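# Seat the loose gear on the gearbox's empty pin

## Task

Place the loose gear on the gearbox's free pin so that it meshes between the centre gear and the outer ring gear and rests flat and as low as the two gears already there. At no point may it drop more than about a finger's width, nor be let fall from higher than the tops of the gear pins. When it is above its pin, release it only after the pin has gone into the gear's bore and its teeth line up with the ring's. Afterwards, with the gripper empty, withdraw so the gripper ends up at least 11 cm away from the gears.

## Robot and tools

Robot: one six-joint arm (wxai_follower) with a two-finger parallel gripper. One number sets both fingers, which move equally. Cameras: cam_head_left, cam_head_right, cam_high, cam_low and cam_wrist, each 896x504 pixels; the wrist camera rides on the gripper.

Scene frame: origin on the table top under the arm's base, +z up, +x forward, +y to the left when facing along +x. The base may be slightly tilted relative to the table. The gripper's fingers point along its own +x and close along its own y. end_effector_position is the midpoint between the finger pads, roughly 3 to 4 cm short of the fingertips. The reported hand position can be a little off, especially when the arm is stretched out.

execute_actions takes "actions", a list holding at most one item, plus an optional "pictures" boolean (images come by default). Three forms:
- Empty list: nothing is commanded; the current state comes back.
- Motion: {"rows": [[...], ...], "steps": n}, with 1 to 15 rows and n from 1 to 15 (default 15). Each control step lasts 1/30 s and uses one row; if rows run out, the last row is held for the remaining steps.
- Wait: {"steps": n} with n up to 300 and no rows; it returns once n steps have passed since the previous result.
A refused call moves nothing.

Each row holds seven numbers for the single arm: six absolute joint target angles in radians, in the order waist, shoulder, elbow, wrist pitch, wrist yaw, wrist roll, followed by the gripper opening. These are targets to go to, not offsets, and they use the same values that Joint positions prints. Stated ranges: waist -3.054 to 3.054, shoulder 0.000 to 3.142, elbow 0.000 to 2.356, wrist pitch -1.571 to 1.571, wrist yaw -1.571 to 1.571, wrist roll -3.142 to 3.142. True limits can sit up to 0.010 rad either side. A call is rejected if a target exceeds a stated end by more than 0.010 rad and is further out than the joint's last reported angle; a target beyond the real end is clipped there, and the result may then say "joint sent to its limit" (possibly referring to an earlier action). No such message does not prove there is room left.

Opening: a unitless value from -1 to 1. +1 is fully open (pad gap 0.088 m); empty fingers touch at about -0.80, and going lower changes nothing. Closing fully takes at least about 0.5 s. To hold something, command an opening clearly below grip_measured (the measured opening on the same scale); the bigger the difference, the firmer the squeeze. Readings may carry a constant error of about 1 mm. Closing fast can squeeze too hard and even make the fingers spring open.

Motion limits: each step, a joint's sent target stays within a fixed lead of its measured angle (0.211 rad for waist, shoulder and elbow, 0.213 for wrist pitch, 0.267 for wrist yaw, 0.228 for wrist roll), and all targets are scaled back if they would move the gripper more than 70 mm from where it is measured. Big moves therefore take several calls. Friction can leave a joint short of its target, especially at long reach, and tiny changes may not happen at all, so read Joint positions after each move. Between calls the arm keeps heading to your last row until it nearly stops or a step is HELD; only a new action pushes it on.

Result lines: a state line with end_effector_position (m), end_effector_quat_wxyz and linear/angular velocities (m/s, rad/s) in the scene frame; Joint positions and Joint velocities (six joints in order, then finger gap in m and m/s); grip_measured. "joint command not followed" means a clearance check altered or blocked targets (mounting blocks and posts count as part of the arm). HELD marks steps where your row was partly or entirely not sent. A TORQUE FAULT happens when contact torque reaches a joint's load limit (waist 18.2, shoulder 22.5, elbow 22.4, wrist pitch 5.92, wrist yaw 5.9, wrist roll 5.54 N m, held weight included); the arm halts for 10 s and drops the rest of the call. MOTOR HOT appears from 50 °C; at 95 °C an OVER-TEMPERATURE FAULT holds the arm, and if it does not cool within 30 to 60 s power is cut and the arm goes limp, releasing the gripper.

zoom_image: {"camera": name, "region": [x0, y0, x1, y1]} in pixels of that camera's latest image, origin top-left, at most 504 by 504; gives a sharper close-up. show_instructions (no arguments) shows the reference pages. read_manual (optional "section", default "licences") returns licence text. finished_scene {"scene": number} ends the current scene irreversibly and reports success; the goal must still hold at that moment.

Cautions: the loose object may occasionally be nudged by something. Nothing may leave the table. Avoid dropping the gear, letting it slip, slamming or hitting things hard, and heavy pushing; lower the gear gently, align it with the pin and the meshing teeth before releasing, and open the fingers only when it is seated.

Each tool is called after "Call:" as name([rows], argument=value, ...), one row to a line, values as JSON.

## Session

Call:
execute_actions(actions=[])

Scene clock: 0.00 s of 4147.00 s.
end_effector_position=(+0.3194, +0.1990, +0.4209) grip_measured=+0.821 end_effector_quat_wxyz=(+0.930, -0.366, -0.031, -0.010) end_effector_velocity=(+0.001, -0.002, -0.003) end_effector_angular_velocity=(-0.007, +0.012, -0.005)
Joint positions: [ 0.015  0.843  0.633  0.279 -0.023 -0.02   0.079]
Joint velocities: [-0.002  0.002 -0.002 -0.007 -0.007 -0.007 -0.   ]
Heat: hottest shoulder 32 °C (+0.0 °C/min).

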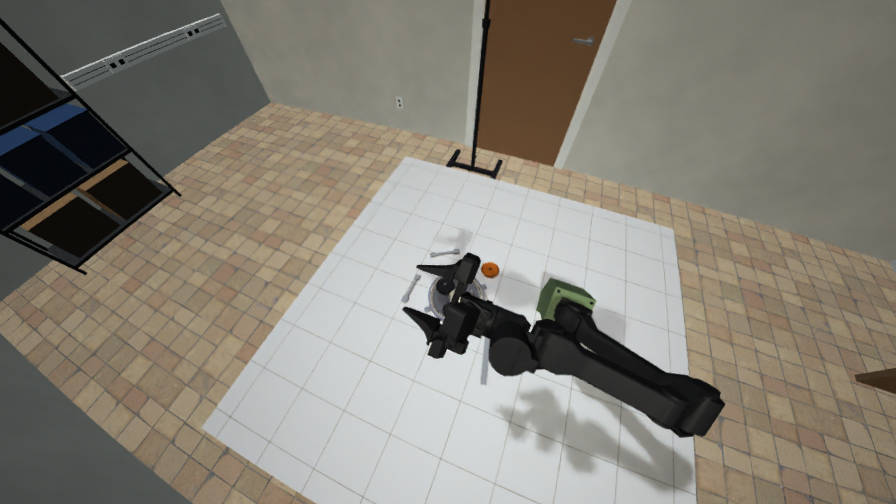

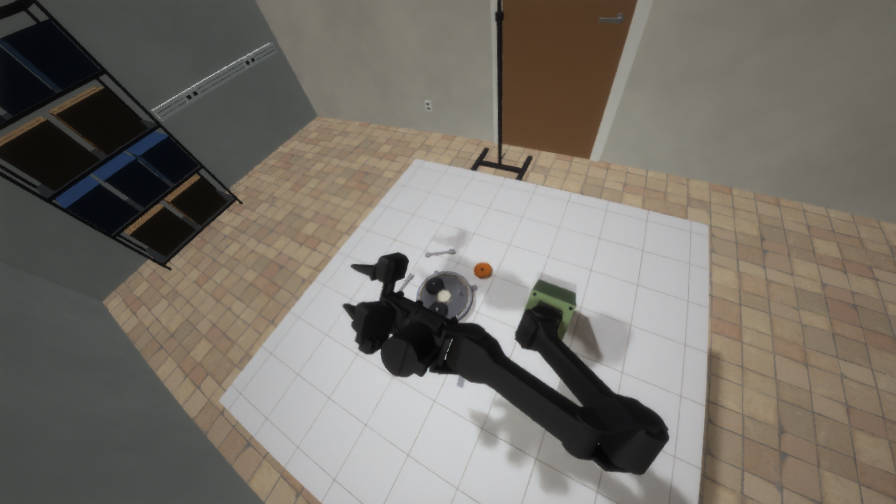

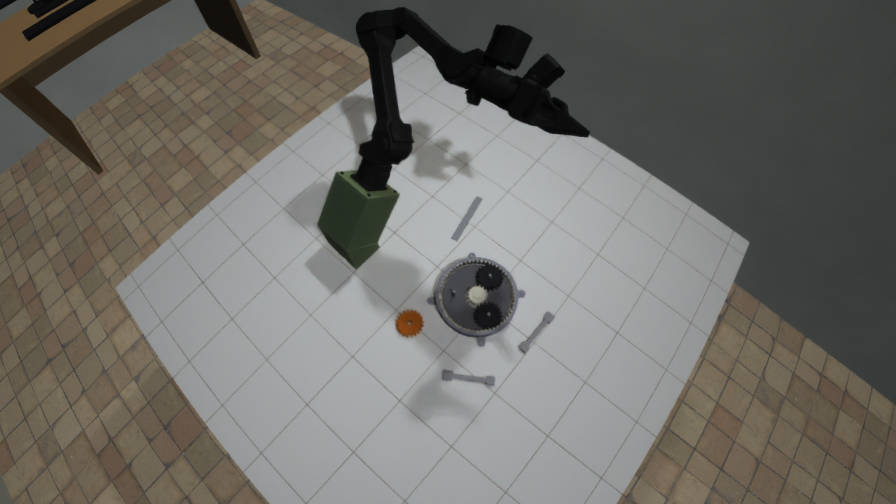

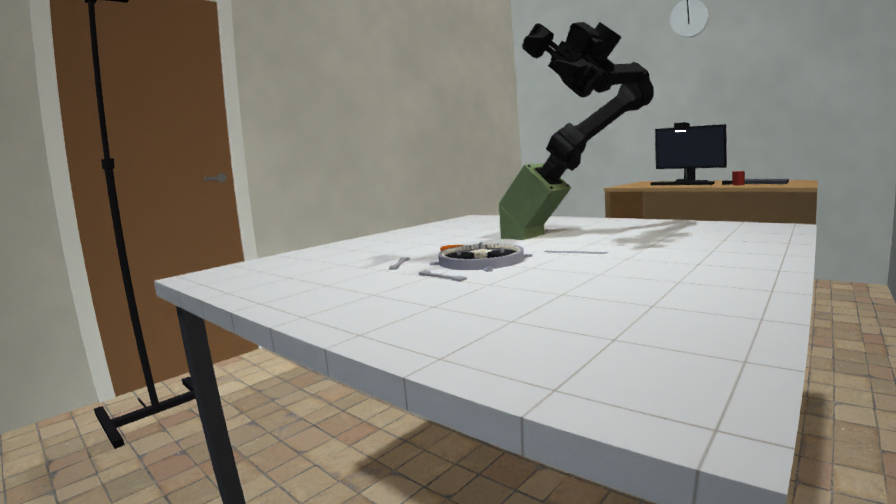

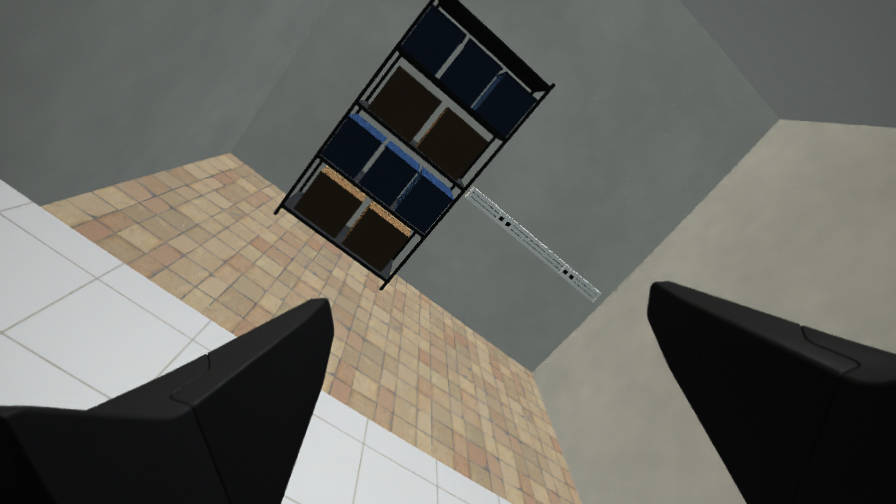

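Call:
execute_actions([
  {"rows":[[-0.3,1.3,0.75,-0.5,-0.4,-0.6,1],[-0.5,1.7,0.9,-0.7,-0.6,-1.0,1],[-0.5,1.7,0.9,-0.7,-0.6,-1.0,1],[-0.5,1.7,0.9,-0.7,-0.6,-1.0,1],[-0.5,1.7,0.9,-0.7,-0.6,-1.0,1],[-0.5,1.7,0.9,-0.7,-0.6,-1.0,1],[-0.5,1.7,0.9,-0.7,-0.6,-1.0,1],[-0.51,2.1,0.91,-0.6,-0.6,-1.0,1]],"steps":15},
], pictures=false)

Call:
execute_actions([
  {"rows":[[-0.51,2.42,0.91,-0.51,-0.6,-1.0,1]],"steps":15},
])

Scene clock: 14.30 s of 4147.00 s.
end_effector_position=(+0.3360, -0.0078, +0.3342) grip_measured=+0.982 end_effector_quat_wxyz=(+0.823, -0.403, +0.401, +0.004) end_effector_velocity=(-0.186, -0.331, -0.447) end_effector_angular_velocity=(+0.550, +2.017, -0.556)
Joint positions: [-0.481  1.476  0.894 -0.385 -0.57  -0.733  0.087]
Joint velocities: [-0.227  1.35   0.051 -1.385 -0.212 -1.502  0.001]
Heat: hottest shoulder 32 °C (+0.0 °C/min).
Steps of this call (steps 1 to 190: nothing new was sent; then 7.47 s passed at rest; steps 191 to 205: all 15 steps of this action). Readings (joint positions):
191: [-0.006 0.863 0.647 0.247 -0.074 -0.057]
192: [-0.054 0.900 0.688 0.194 -0.142 -0.113]
194: [-0.156 1.009 0.781 0.093 -0.266 -0.222]
198: [-0.333 1.181 0.862 -0.081 -0.462 -0.410]
205: the state above

Scene clock: 14.80 s of 4147.00 s.
end_effector_position=(+0.2560, -0.1158, +0.1457) grip_measured=+0.984 end_effector_quat_wxyz=(+0.730, -0.177, +0.654, +0.088) end_effector_velocity=(-0.248, -0.106, -0.358) end_effector_angular_velocity=(+0.820, +0.917, -0.792)
Joint positions: [-0.505  2.211  0.903 -0.506 -0.596 -0.992  0.087]
Joint velocities: [-0.007  1.477  0.007 -0.022 -0.007 -0.051 -0.   ]
Heat: hottest shoulder 32 °C (+0.0 °C/min).
Steps of this call (steps 1 to 15: all 15 steps of this action). Readings (joint positions):
1: [-0.488 1.524 0.895 -0.422 -0.577 -0.785]
2: [-0.492 1.573 0.895 -0.444 -0.582 -0.838]
4: [-0.498 1.674 0.897 -0.472 -0.588 -0.909]
8: [-0.503 1.869 0.900 -0.496 -0.594 -0.969]
15: the state above

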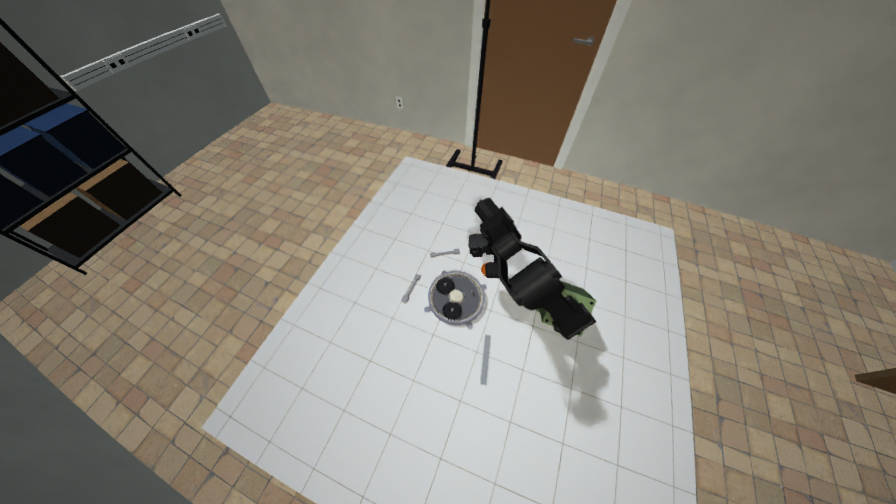

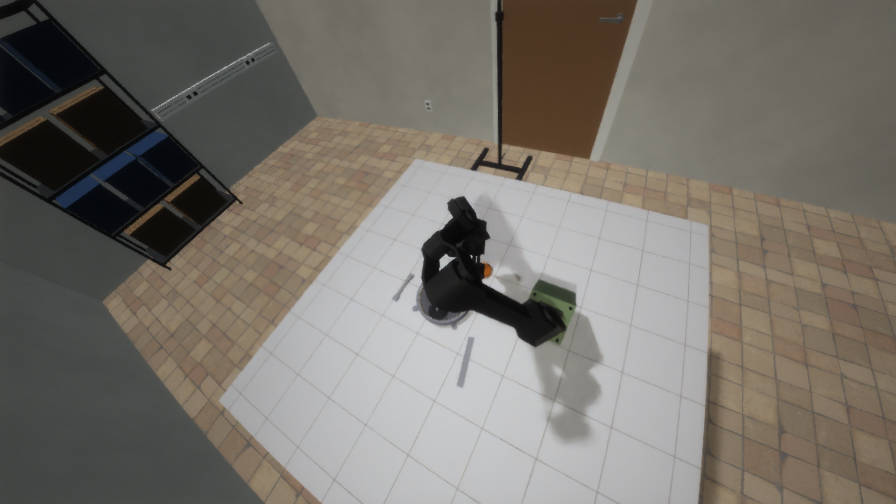

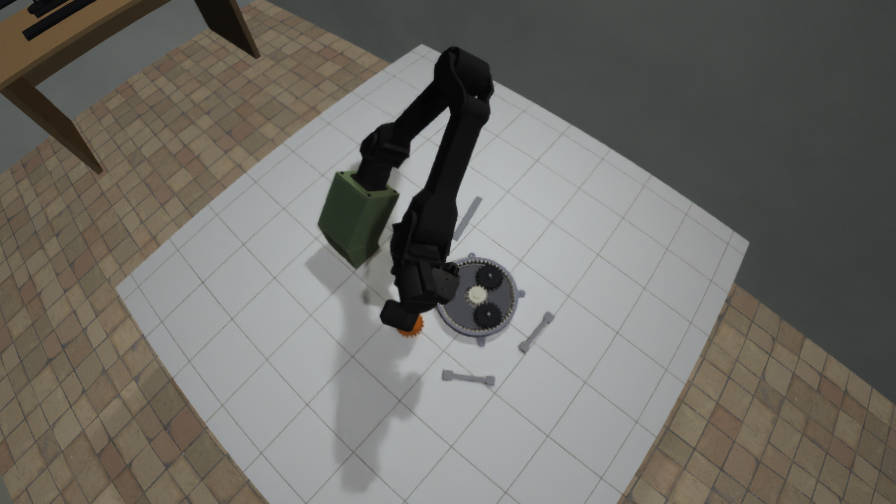

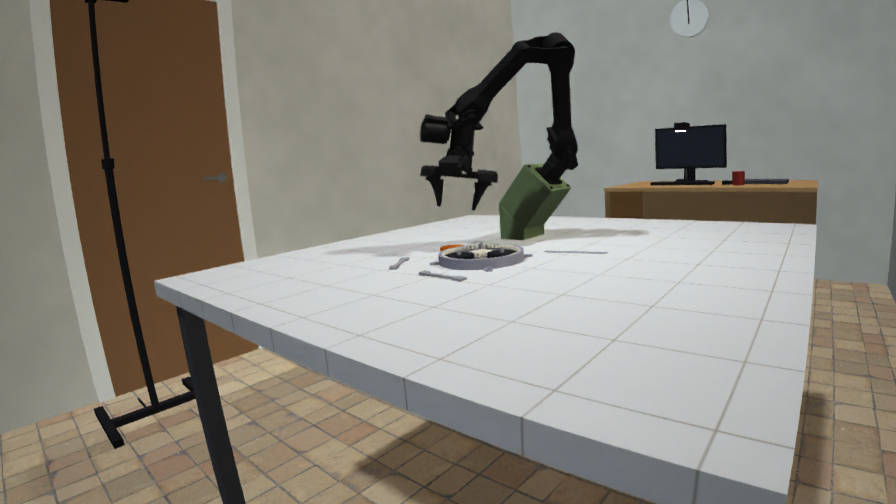

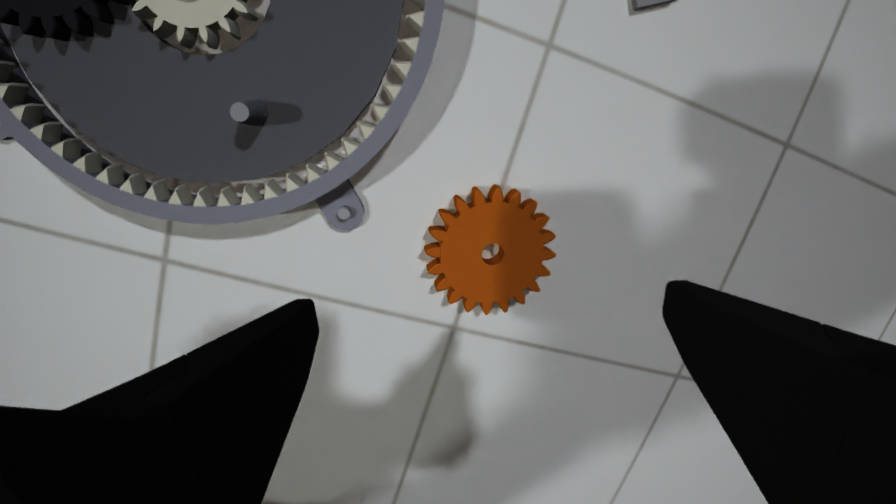

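Call:
execute_actions([
  {"steps":10},
])

Call:
show_instructions()

Scene clock: 16.83 s of 4147.00 s.
end_effector_position=(+0.2183, -0.1250, +0.0988) grip_measured=+0.984 end_effector_quat_wxyz=(+0.700, -0.093, +0.702, +0.094) end_effector_velocity=(+0.000, +0.002, +0.002) end_effector_angular_velocity=(+0.007, -0.005, +0.033)
Joint positions: [-0.505  2.41   0.903 -0.511 -0.596 -0.996  0.087]
Joint velocities: [-0.002 -0.007 -0.002 -0.007 -0.007 -0.037 -0.   ]
Heat: hottest shoulder 32 °C (+0.0 °C/min).
Steps of this call (steps 1 to 30: the robot went on to your last target; steps 31 to 61: nothing new was sent). Readings (joint positions):
1: [-0.505 2.260 0.903 -0.506 -0.596 -0.993]
2: [-0.505 2.303 0.903 -0.506 -0.596 -0.994]
4: [-0.505 2.365 0.903 -0.513 -0.596 -0.994]
8: [-0.505 2.398 0.903 -0.511 -0.596 -0.995]
61: the state above
The arm was judged still, so your last target was given up. Only a new action makes it travel on or press farther. Fingers that are still opening or closing keep moving.

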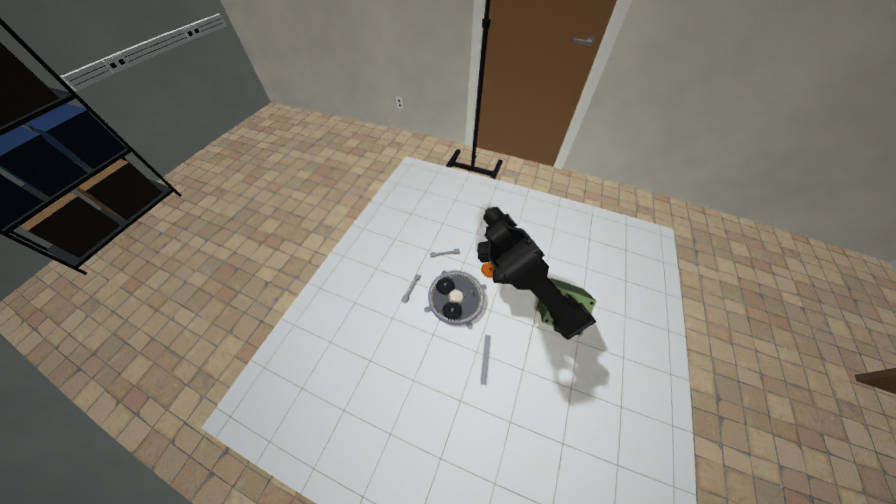

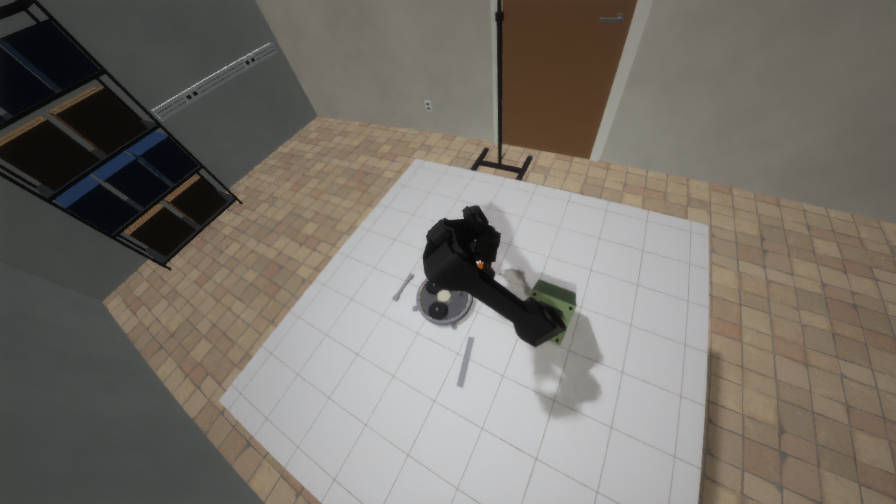

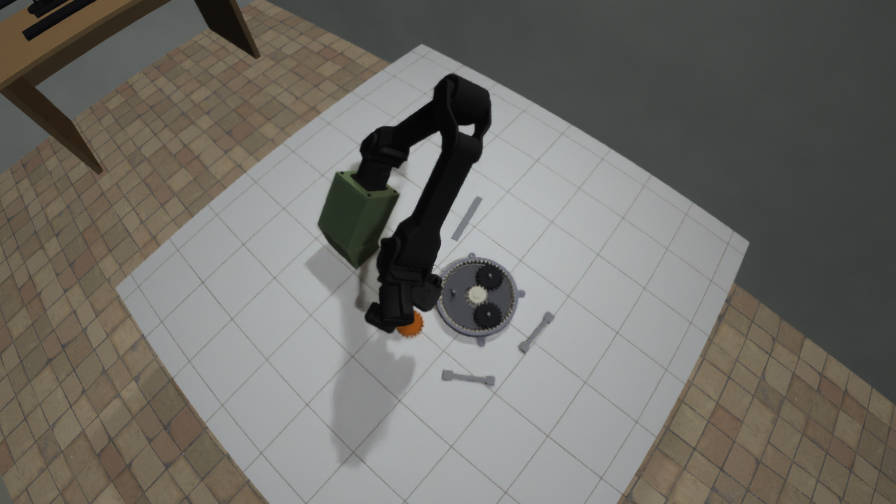

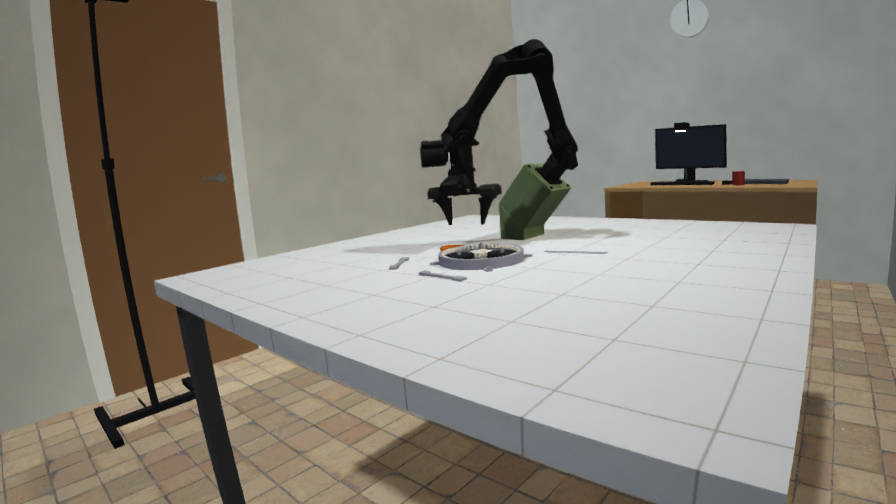

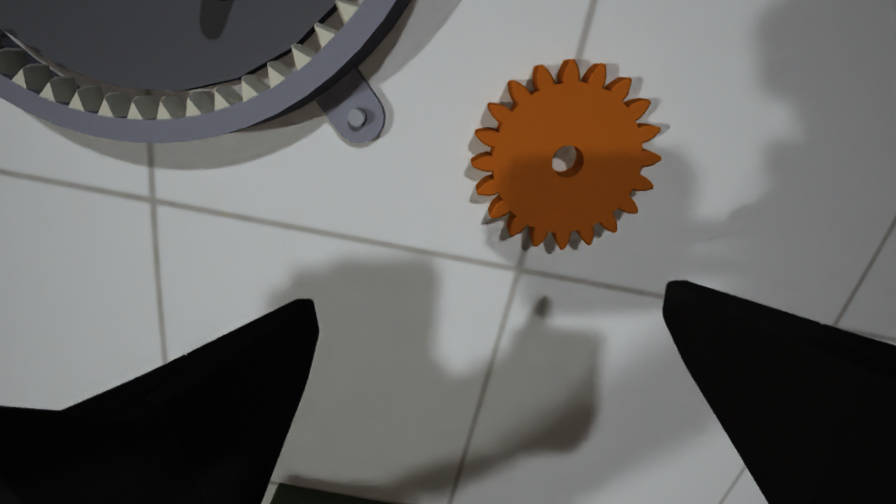

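Reference images for this scene: manual page 1, manual page 2, manual page 3, manual page 4.

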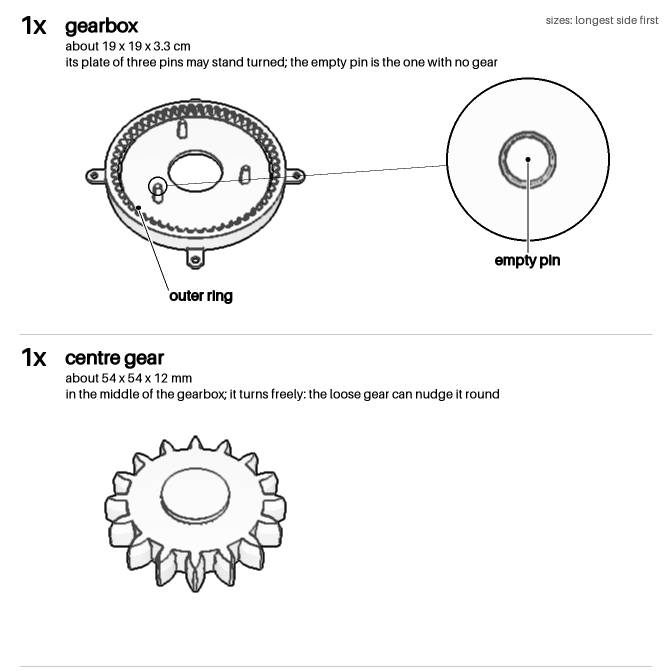

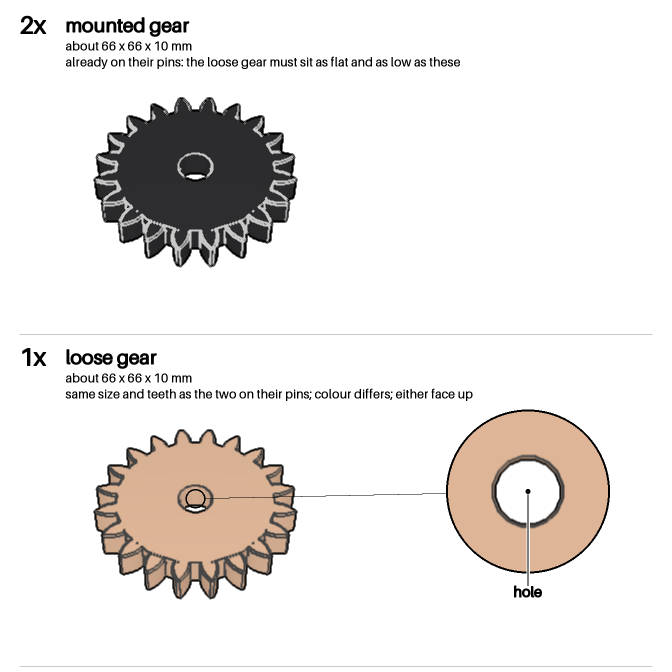

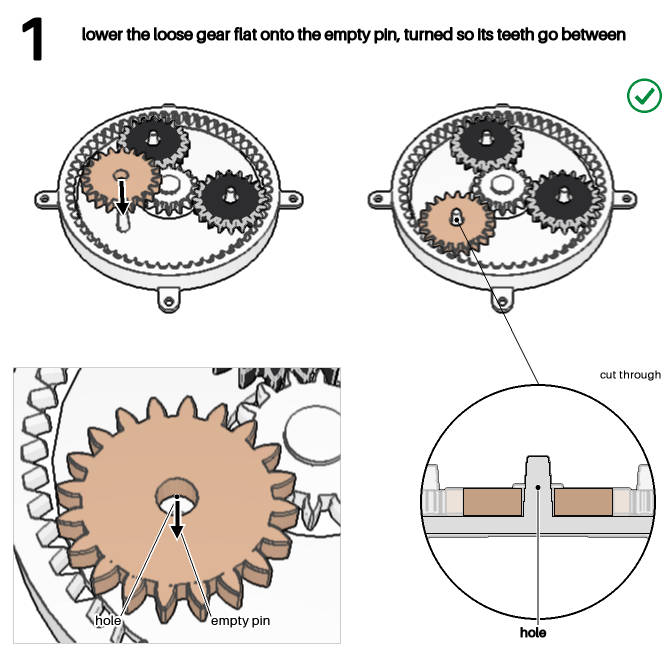

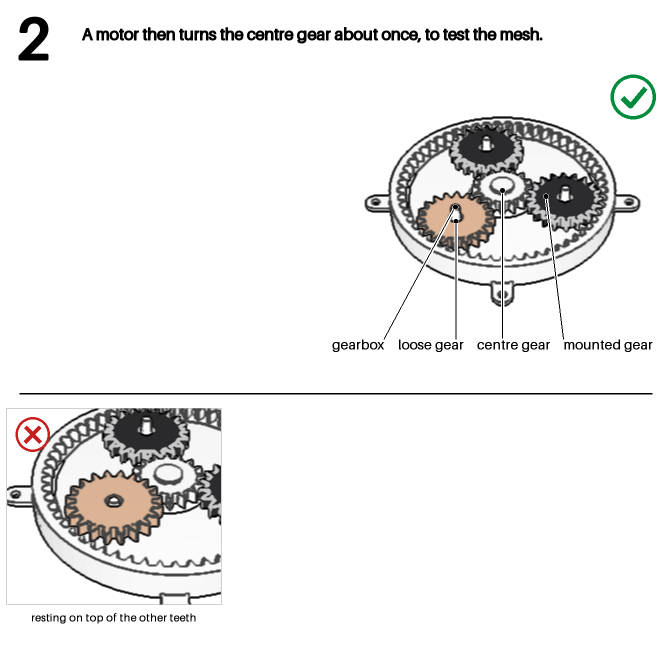

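Call:
execute_actions([
  {"rows":[[-0.45,2.43,0.98,-0.48,-0.62,-1.0,1],[-0.41,2.48,1.05,-0.445,-0.637,-1.0,1],[-0.41,2.52,1.05,-0.445,-0.637,-1.0,1],[-0.41,2.56,1.05,-0.445,-0.637,-1.0,1]],"steps":15},
], pictures=false)

Call:
execute_actions([
  {"steps":10},
])

Scene clock: 31.77 s of 4147.00 s.
end_effector_position=(+0.2530, -0.1393, +0.0696) grip_measured=+0.984 end_effector_quat_wxyz=(+0.694, -0.130, +0.696, +0.130) end_effector_velocity=(+0.018, -0.005, +0.005) end_effector_angular_velocity=(-0.018, -0.036, +0.054)
Joint positions: [-0.412  2.548  1.039 -0.448 -0.633 -0.996  0.087]
Joint velocities: [ 0.002 -0.002  0.042  0.007 -0.007 -0.022  0.   ]
Heat: hottest waist 33 °C (+1.9 °C/min).
Steps of this call (steps 1 to 190: nothing new was sent; then 8.10 s passed at rest; steps 191 to 205: all 15 steps of this action). Readings (joint positions):
191: [-0.503 2.412 0.910 -0.511 -0.598 -0.996]
192: [-0.491 2.424 0.930 -0.506 -0.604 -0.996]
194: [-0.452 2.464 0.987 -0.464 -0.620 -0.996]
198: [-0.416 2.523 1.033 -0.453 -0.629 -0.996]
205: the state above

Scene clock: 32.10 s of 4147.00 s.
end_effector_position=(+0.2542, -0.1397, +0.0696) grip_measured=+0.984 end_effector_quat_wxyz=(+0.694, -0.132, +0.695, +0.131) end_effector_velocity=(-0.003, +0.003, +0.001) end_effector_angular_velocity=(+0.016, +0.008, -0.008)
Joint positions: [-0.411  2.549  1.042 -0.447 -0.633 -0.996  0.087]
Joint velocities: [-0.002 -0.002 -0.002 -0.022 -0.007 -0.007 -0.   ]
Heat: hottest waist 33 °C (+1.9 °C/min).
Steps of this call (steps 1 to 10: the robot went on to your last target). Readings (joint positions):
1: [-0.412 2.548 1.041 -0.447 -0.633 -0.996]
2: [-0.412 2.548 1.041 -0.447 -0.633 -0.996]
4: [-0.412 2.548 1.042 -0.447 -0.633 -0.996]
8: [-0.411 2.549 1.042 -0.447 -0.633 -0.996]
10: the state above

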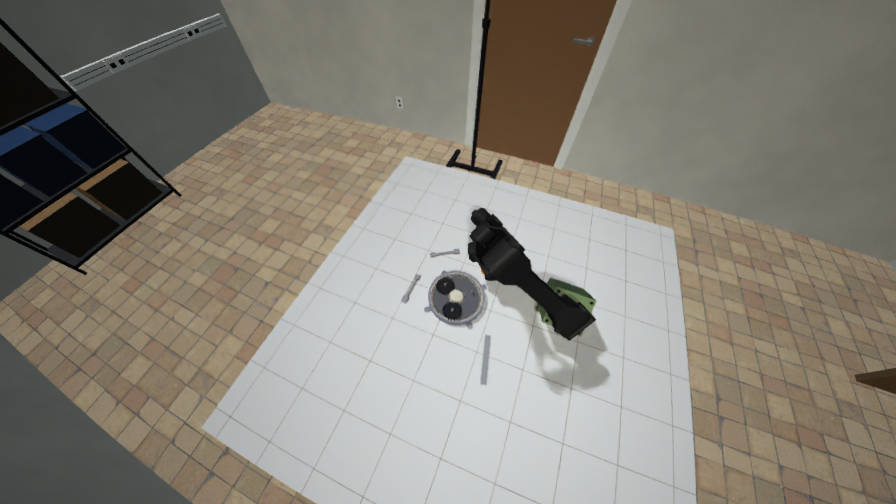

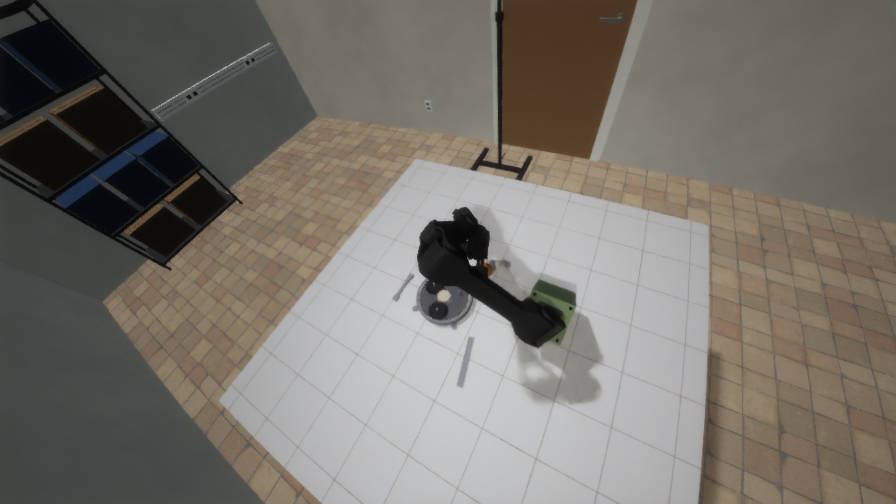

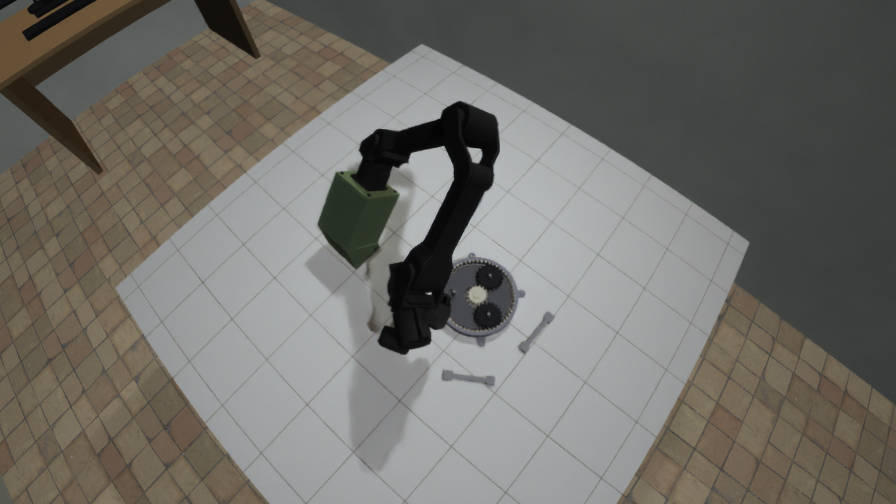

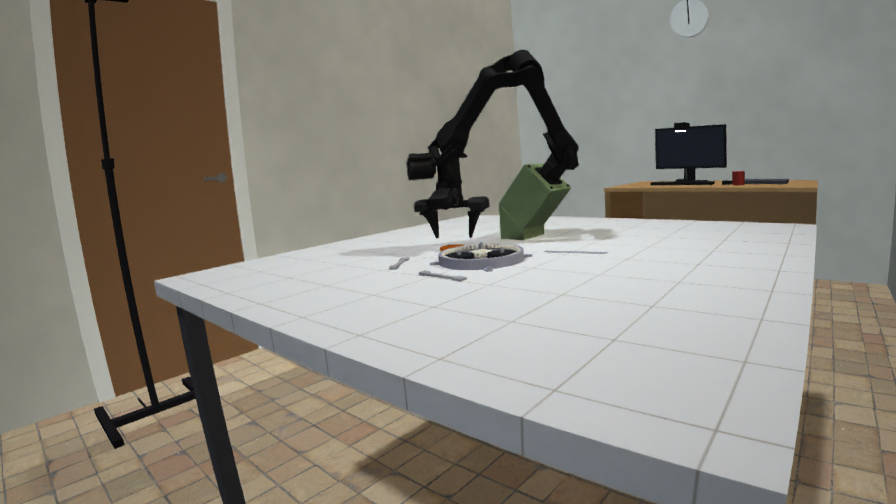

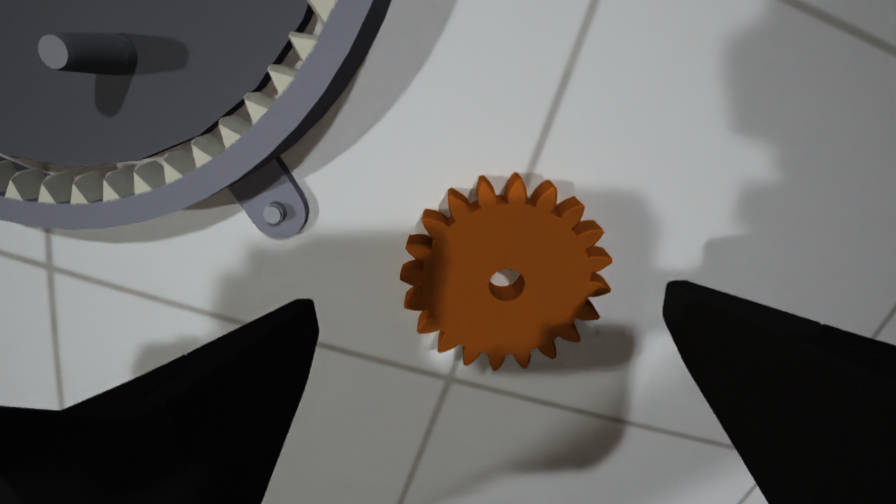

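Call:
execute_actions([
  {"rows":[[-0.39,2.58,1.046,-0.40,-0.645,-0.97,0.9],[-0.37,2.61,1.046,-0.36,-0.652,-0.95,0.9],[-0.345,2.65,1.046,-0.314,-0.66,-0.93,0.9]],"steps":15},
])

Scene clock: 40.03 s of 4147.00 s.
end_effector_position=(+0.2560, -0.1429, +0.0368) grip_measured=+0.901 end_effector_quat_wxyz=(+0.693, -0.135, +0.695, +0.136) end_effector_velocity=(-0.003, +0.000, -0.002) end_effector_angular_velocity=(+0.009, -0.000, -0.028)
Joint positions: [-0.347  2.639  1.046 -0.319 -0.656 -0.936  0.083]
Joint velocities: [-0.002  0.007 -0.007  0.007 -0.007  0.022 -0.   ]
Heat: hottest waist 34 °C (+3.0 °C/min).
Steps of this call (steps 1 to 15: the robot went on to your last target; steps 16 to 210: nothing new was sent; then 0.43 s passed at rest; steps 211 to 225: all 15 steps of this action). Readings (joint positions):
211: [-0.410 2.552 1.043 -0.440 -0.634 -0.996]
212: [-0.405 2.559 1.043 -0.422 -0.638 -0.987]
214: [-0.384 2.587 1.046 -0.370 -0.646 -0.965]
218: [-0.349 2.633 1.046 -0.336 -0.652 -0.944]
225: the state above

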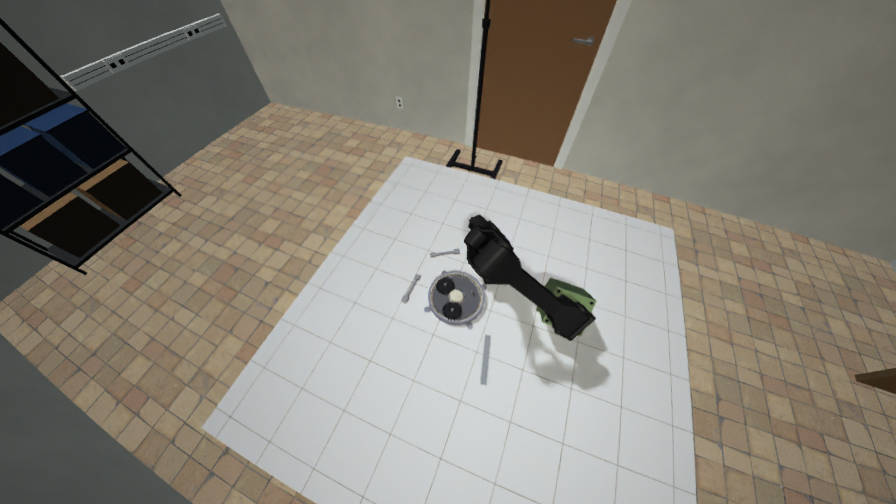

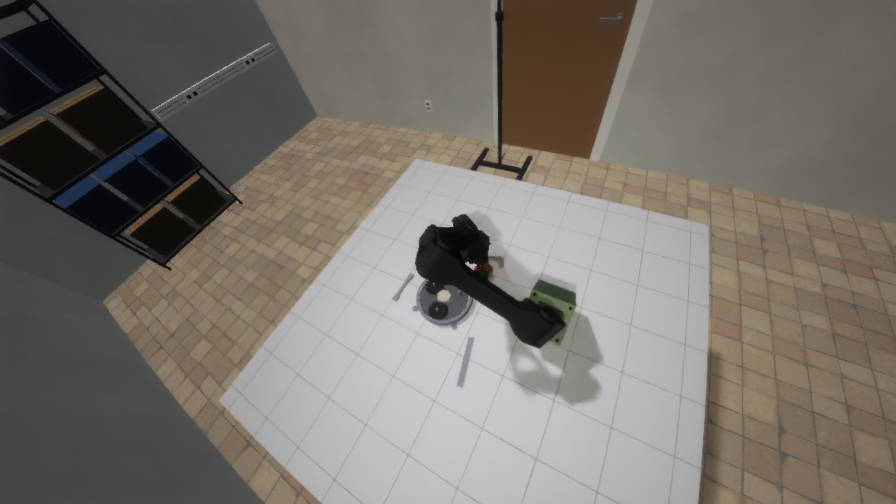

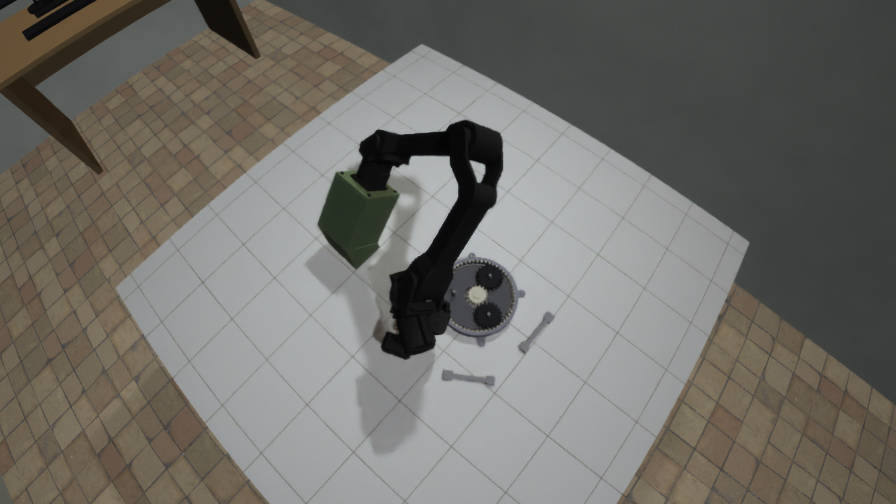

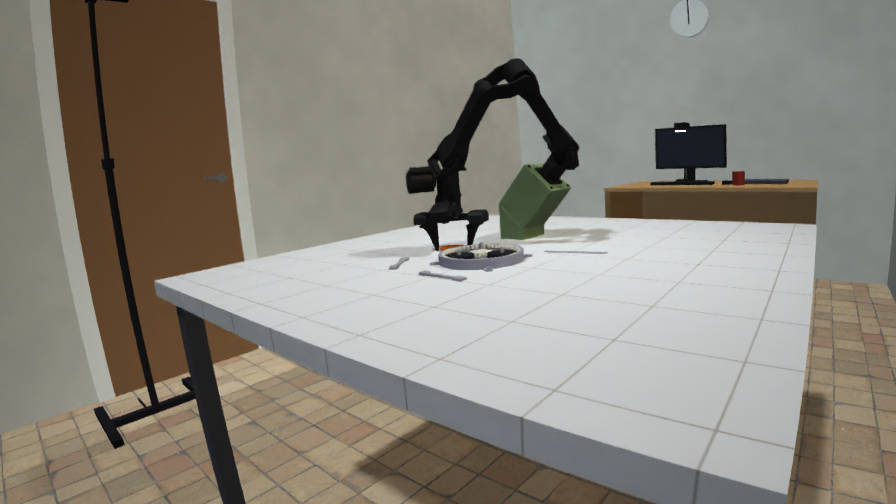

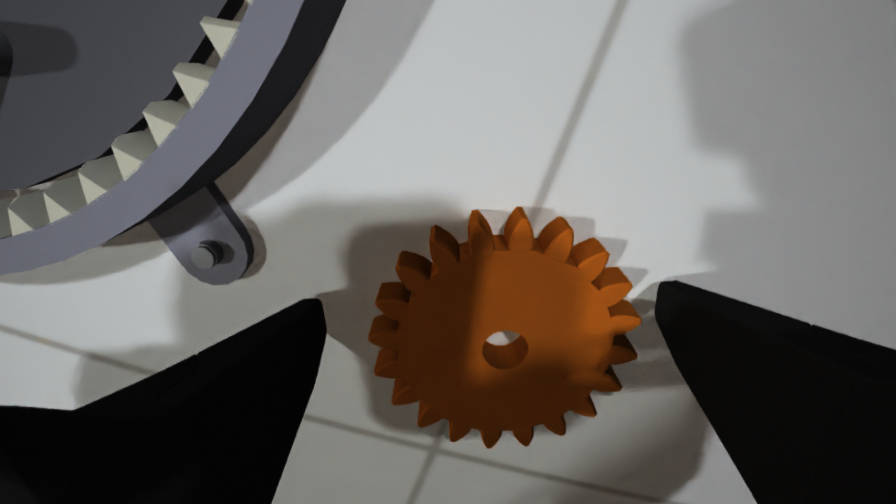

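Call:
execute_actions([
  {"rows":[[-0.345,2.645,1.046,-0.314,-0.66,-0.93,0.6],[-0.345,2.645,1.046,-0.314,-0.66,-0.93,0.5],[-0.345,2.645,1.046,-0.314,-0.66,-0.93,0.4],[-0.345,2.645,1.046,-0.314,-0.66,-0.93,0.3]],"steps":15},
], pictures=false)

Call:
execute_actions([
  {"rows":[[-0.365,2.61,1.046,-0.36,-0.652,-0.93,0.3],[-0.39,2.58,1.046,-0.40,-0.645,-0.93,0.3],[-0.41,2.55,1.046,-0.445,-0.637,-0.93,0.3],[-0.41,2.55,1.046,-0.445,-0.637,-0.93,0.3],[-0.45,2.49,1.03,-0.5,-0.62,-0.93,0.3],[-0.47,2.44,1.02,-0.54,-0.61,-0.93,0.3]],"steps":15},
])

Scene clock: 53.03 s of 4147.00 s.
end_effector_position=(+0.2561, -0.1432, +0.0362) grip_measured=+0.504 end_effector_quat_wxyz=(+0.693, -0.135, +0.695, +0.136) end_effector_velocity=(+0.000, +0.002, +0.002) end_effector_angular_velocity=(+0.007, -0.004, +0.019)
Joint positions: [-0.346  2.641  1.046 -0.315 -0.656 -0.934  0.064]
Joint velocities: [-0.002 -0.007 -0.002 -0.007 -0.007 -0.022 -0.   ]
Heat: hottest waist 35 °C (+3.4 °C/min).
Steps of this call (steps 1 to 15: the robot went on to your last target; steps 16 to 210: nothing new was sent; then 5.50 s passed at rest; steps 211 to 225: all 15 steps of this action). Readings (joint positions):
211: [-0.346 2.641 1.046 -0.316 -0.656 -0.934]
212: [-0.346 2.641 1.046 -0.316 -0.656 -0.934]
214: [-0.346 2.641 1.046 -0.315 -0.656 -0.934]
218: [-0.346 2.641 1.046 -0.315 -0.656 -0.934]
225: the state above

Scene clock: 53.53 s of 4147.00 s.
end_effector_position=(+0.2527, -0.1351, +0.0990) grip_measured=+0.504 end_effector_quat_wxyz=(+0.706, -0.099, +0.695, +0.089) end_effector_velocity=(-0.028, +0.016, -0.004) end_effector_angular_velocity=(+0.061, +0.082, -0.088)
Joint positions: [-0.463  2.458  1.028 -0.532 -0.616 -0.934  0.064]
Joint velocities: [-0.007 -0.007 -0.042 -0.095  0.007  0.007  0.   ]
Heat: hottest waist 35 °C (+3.4 °C/min).
Steps of this call (steps 1 to 15: all 15 steps of this action). Readings (joint positions):
1: [-0.346 2.640 1.046 -0.320 -0.656 -0.934]
2: [-0.350 2.635 1.046 -0.336 -0.657 -0.934]
4: [-0.368 2.614 1.044 -0.389 -0.651 -0.934]
8: [-0.434 2.512 1.032 -0.487 -0.628 -0.934]
15: the state above

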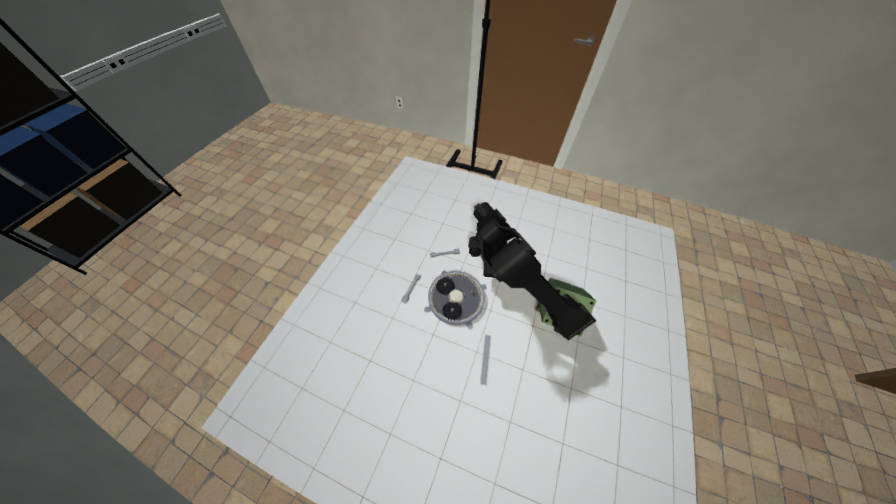

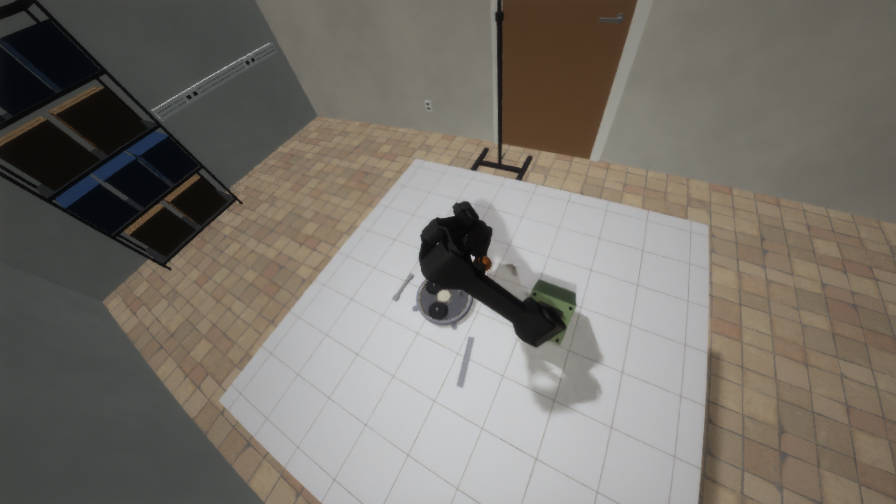

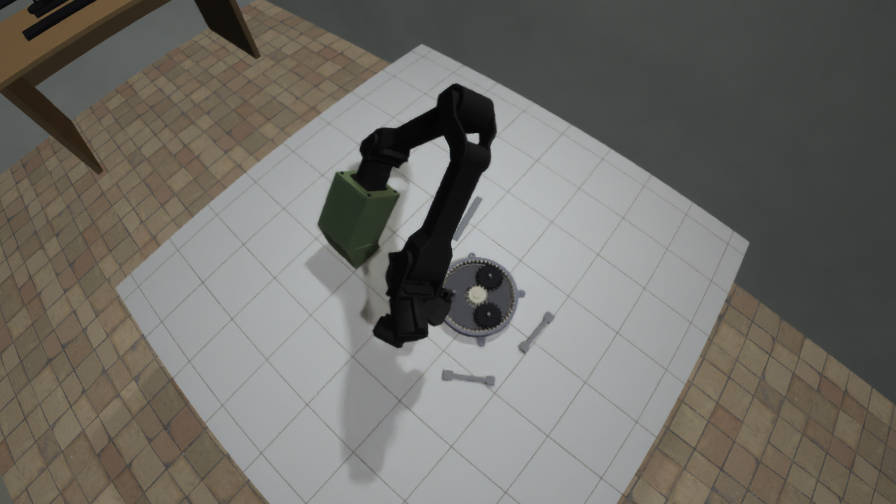

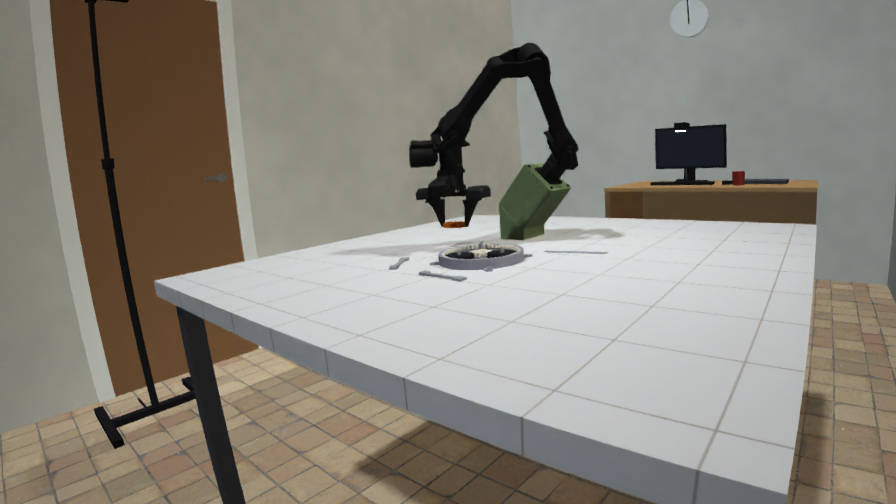

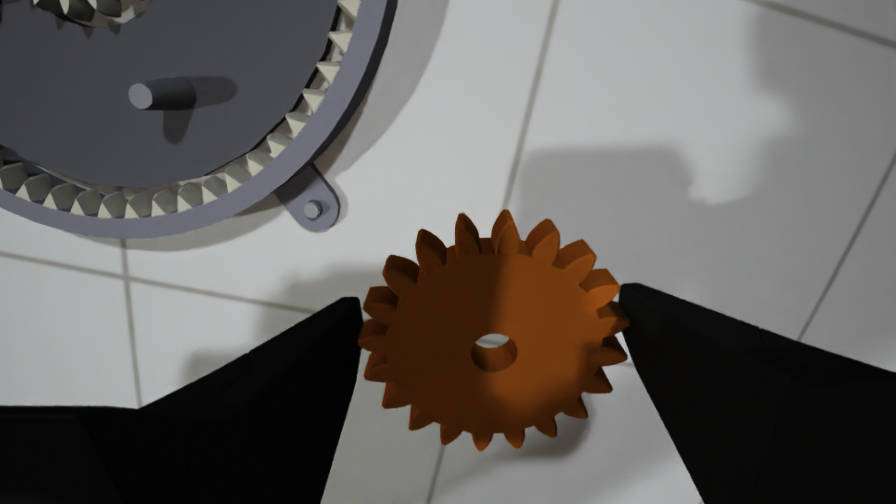

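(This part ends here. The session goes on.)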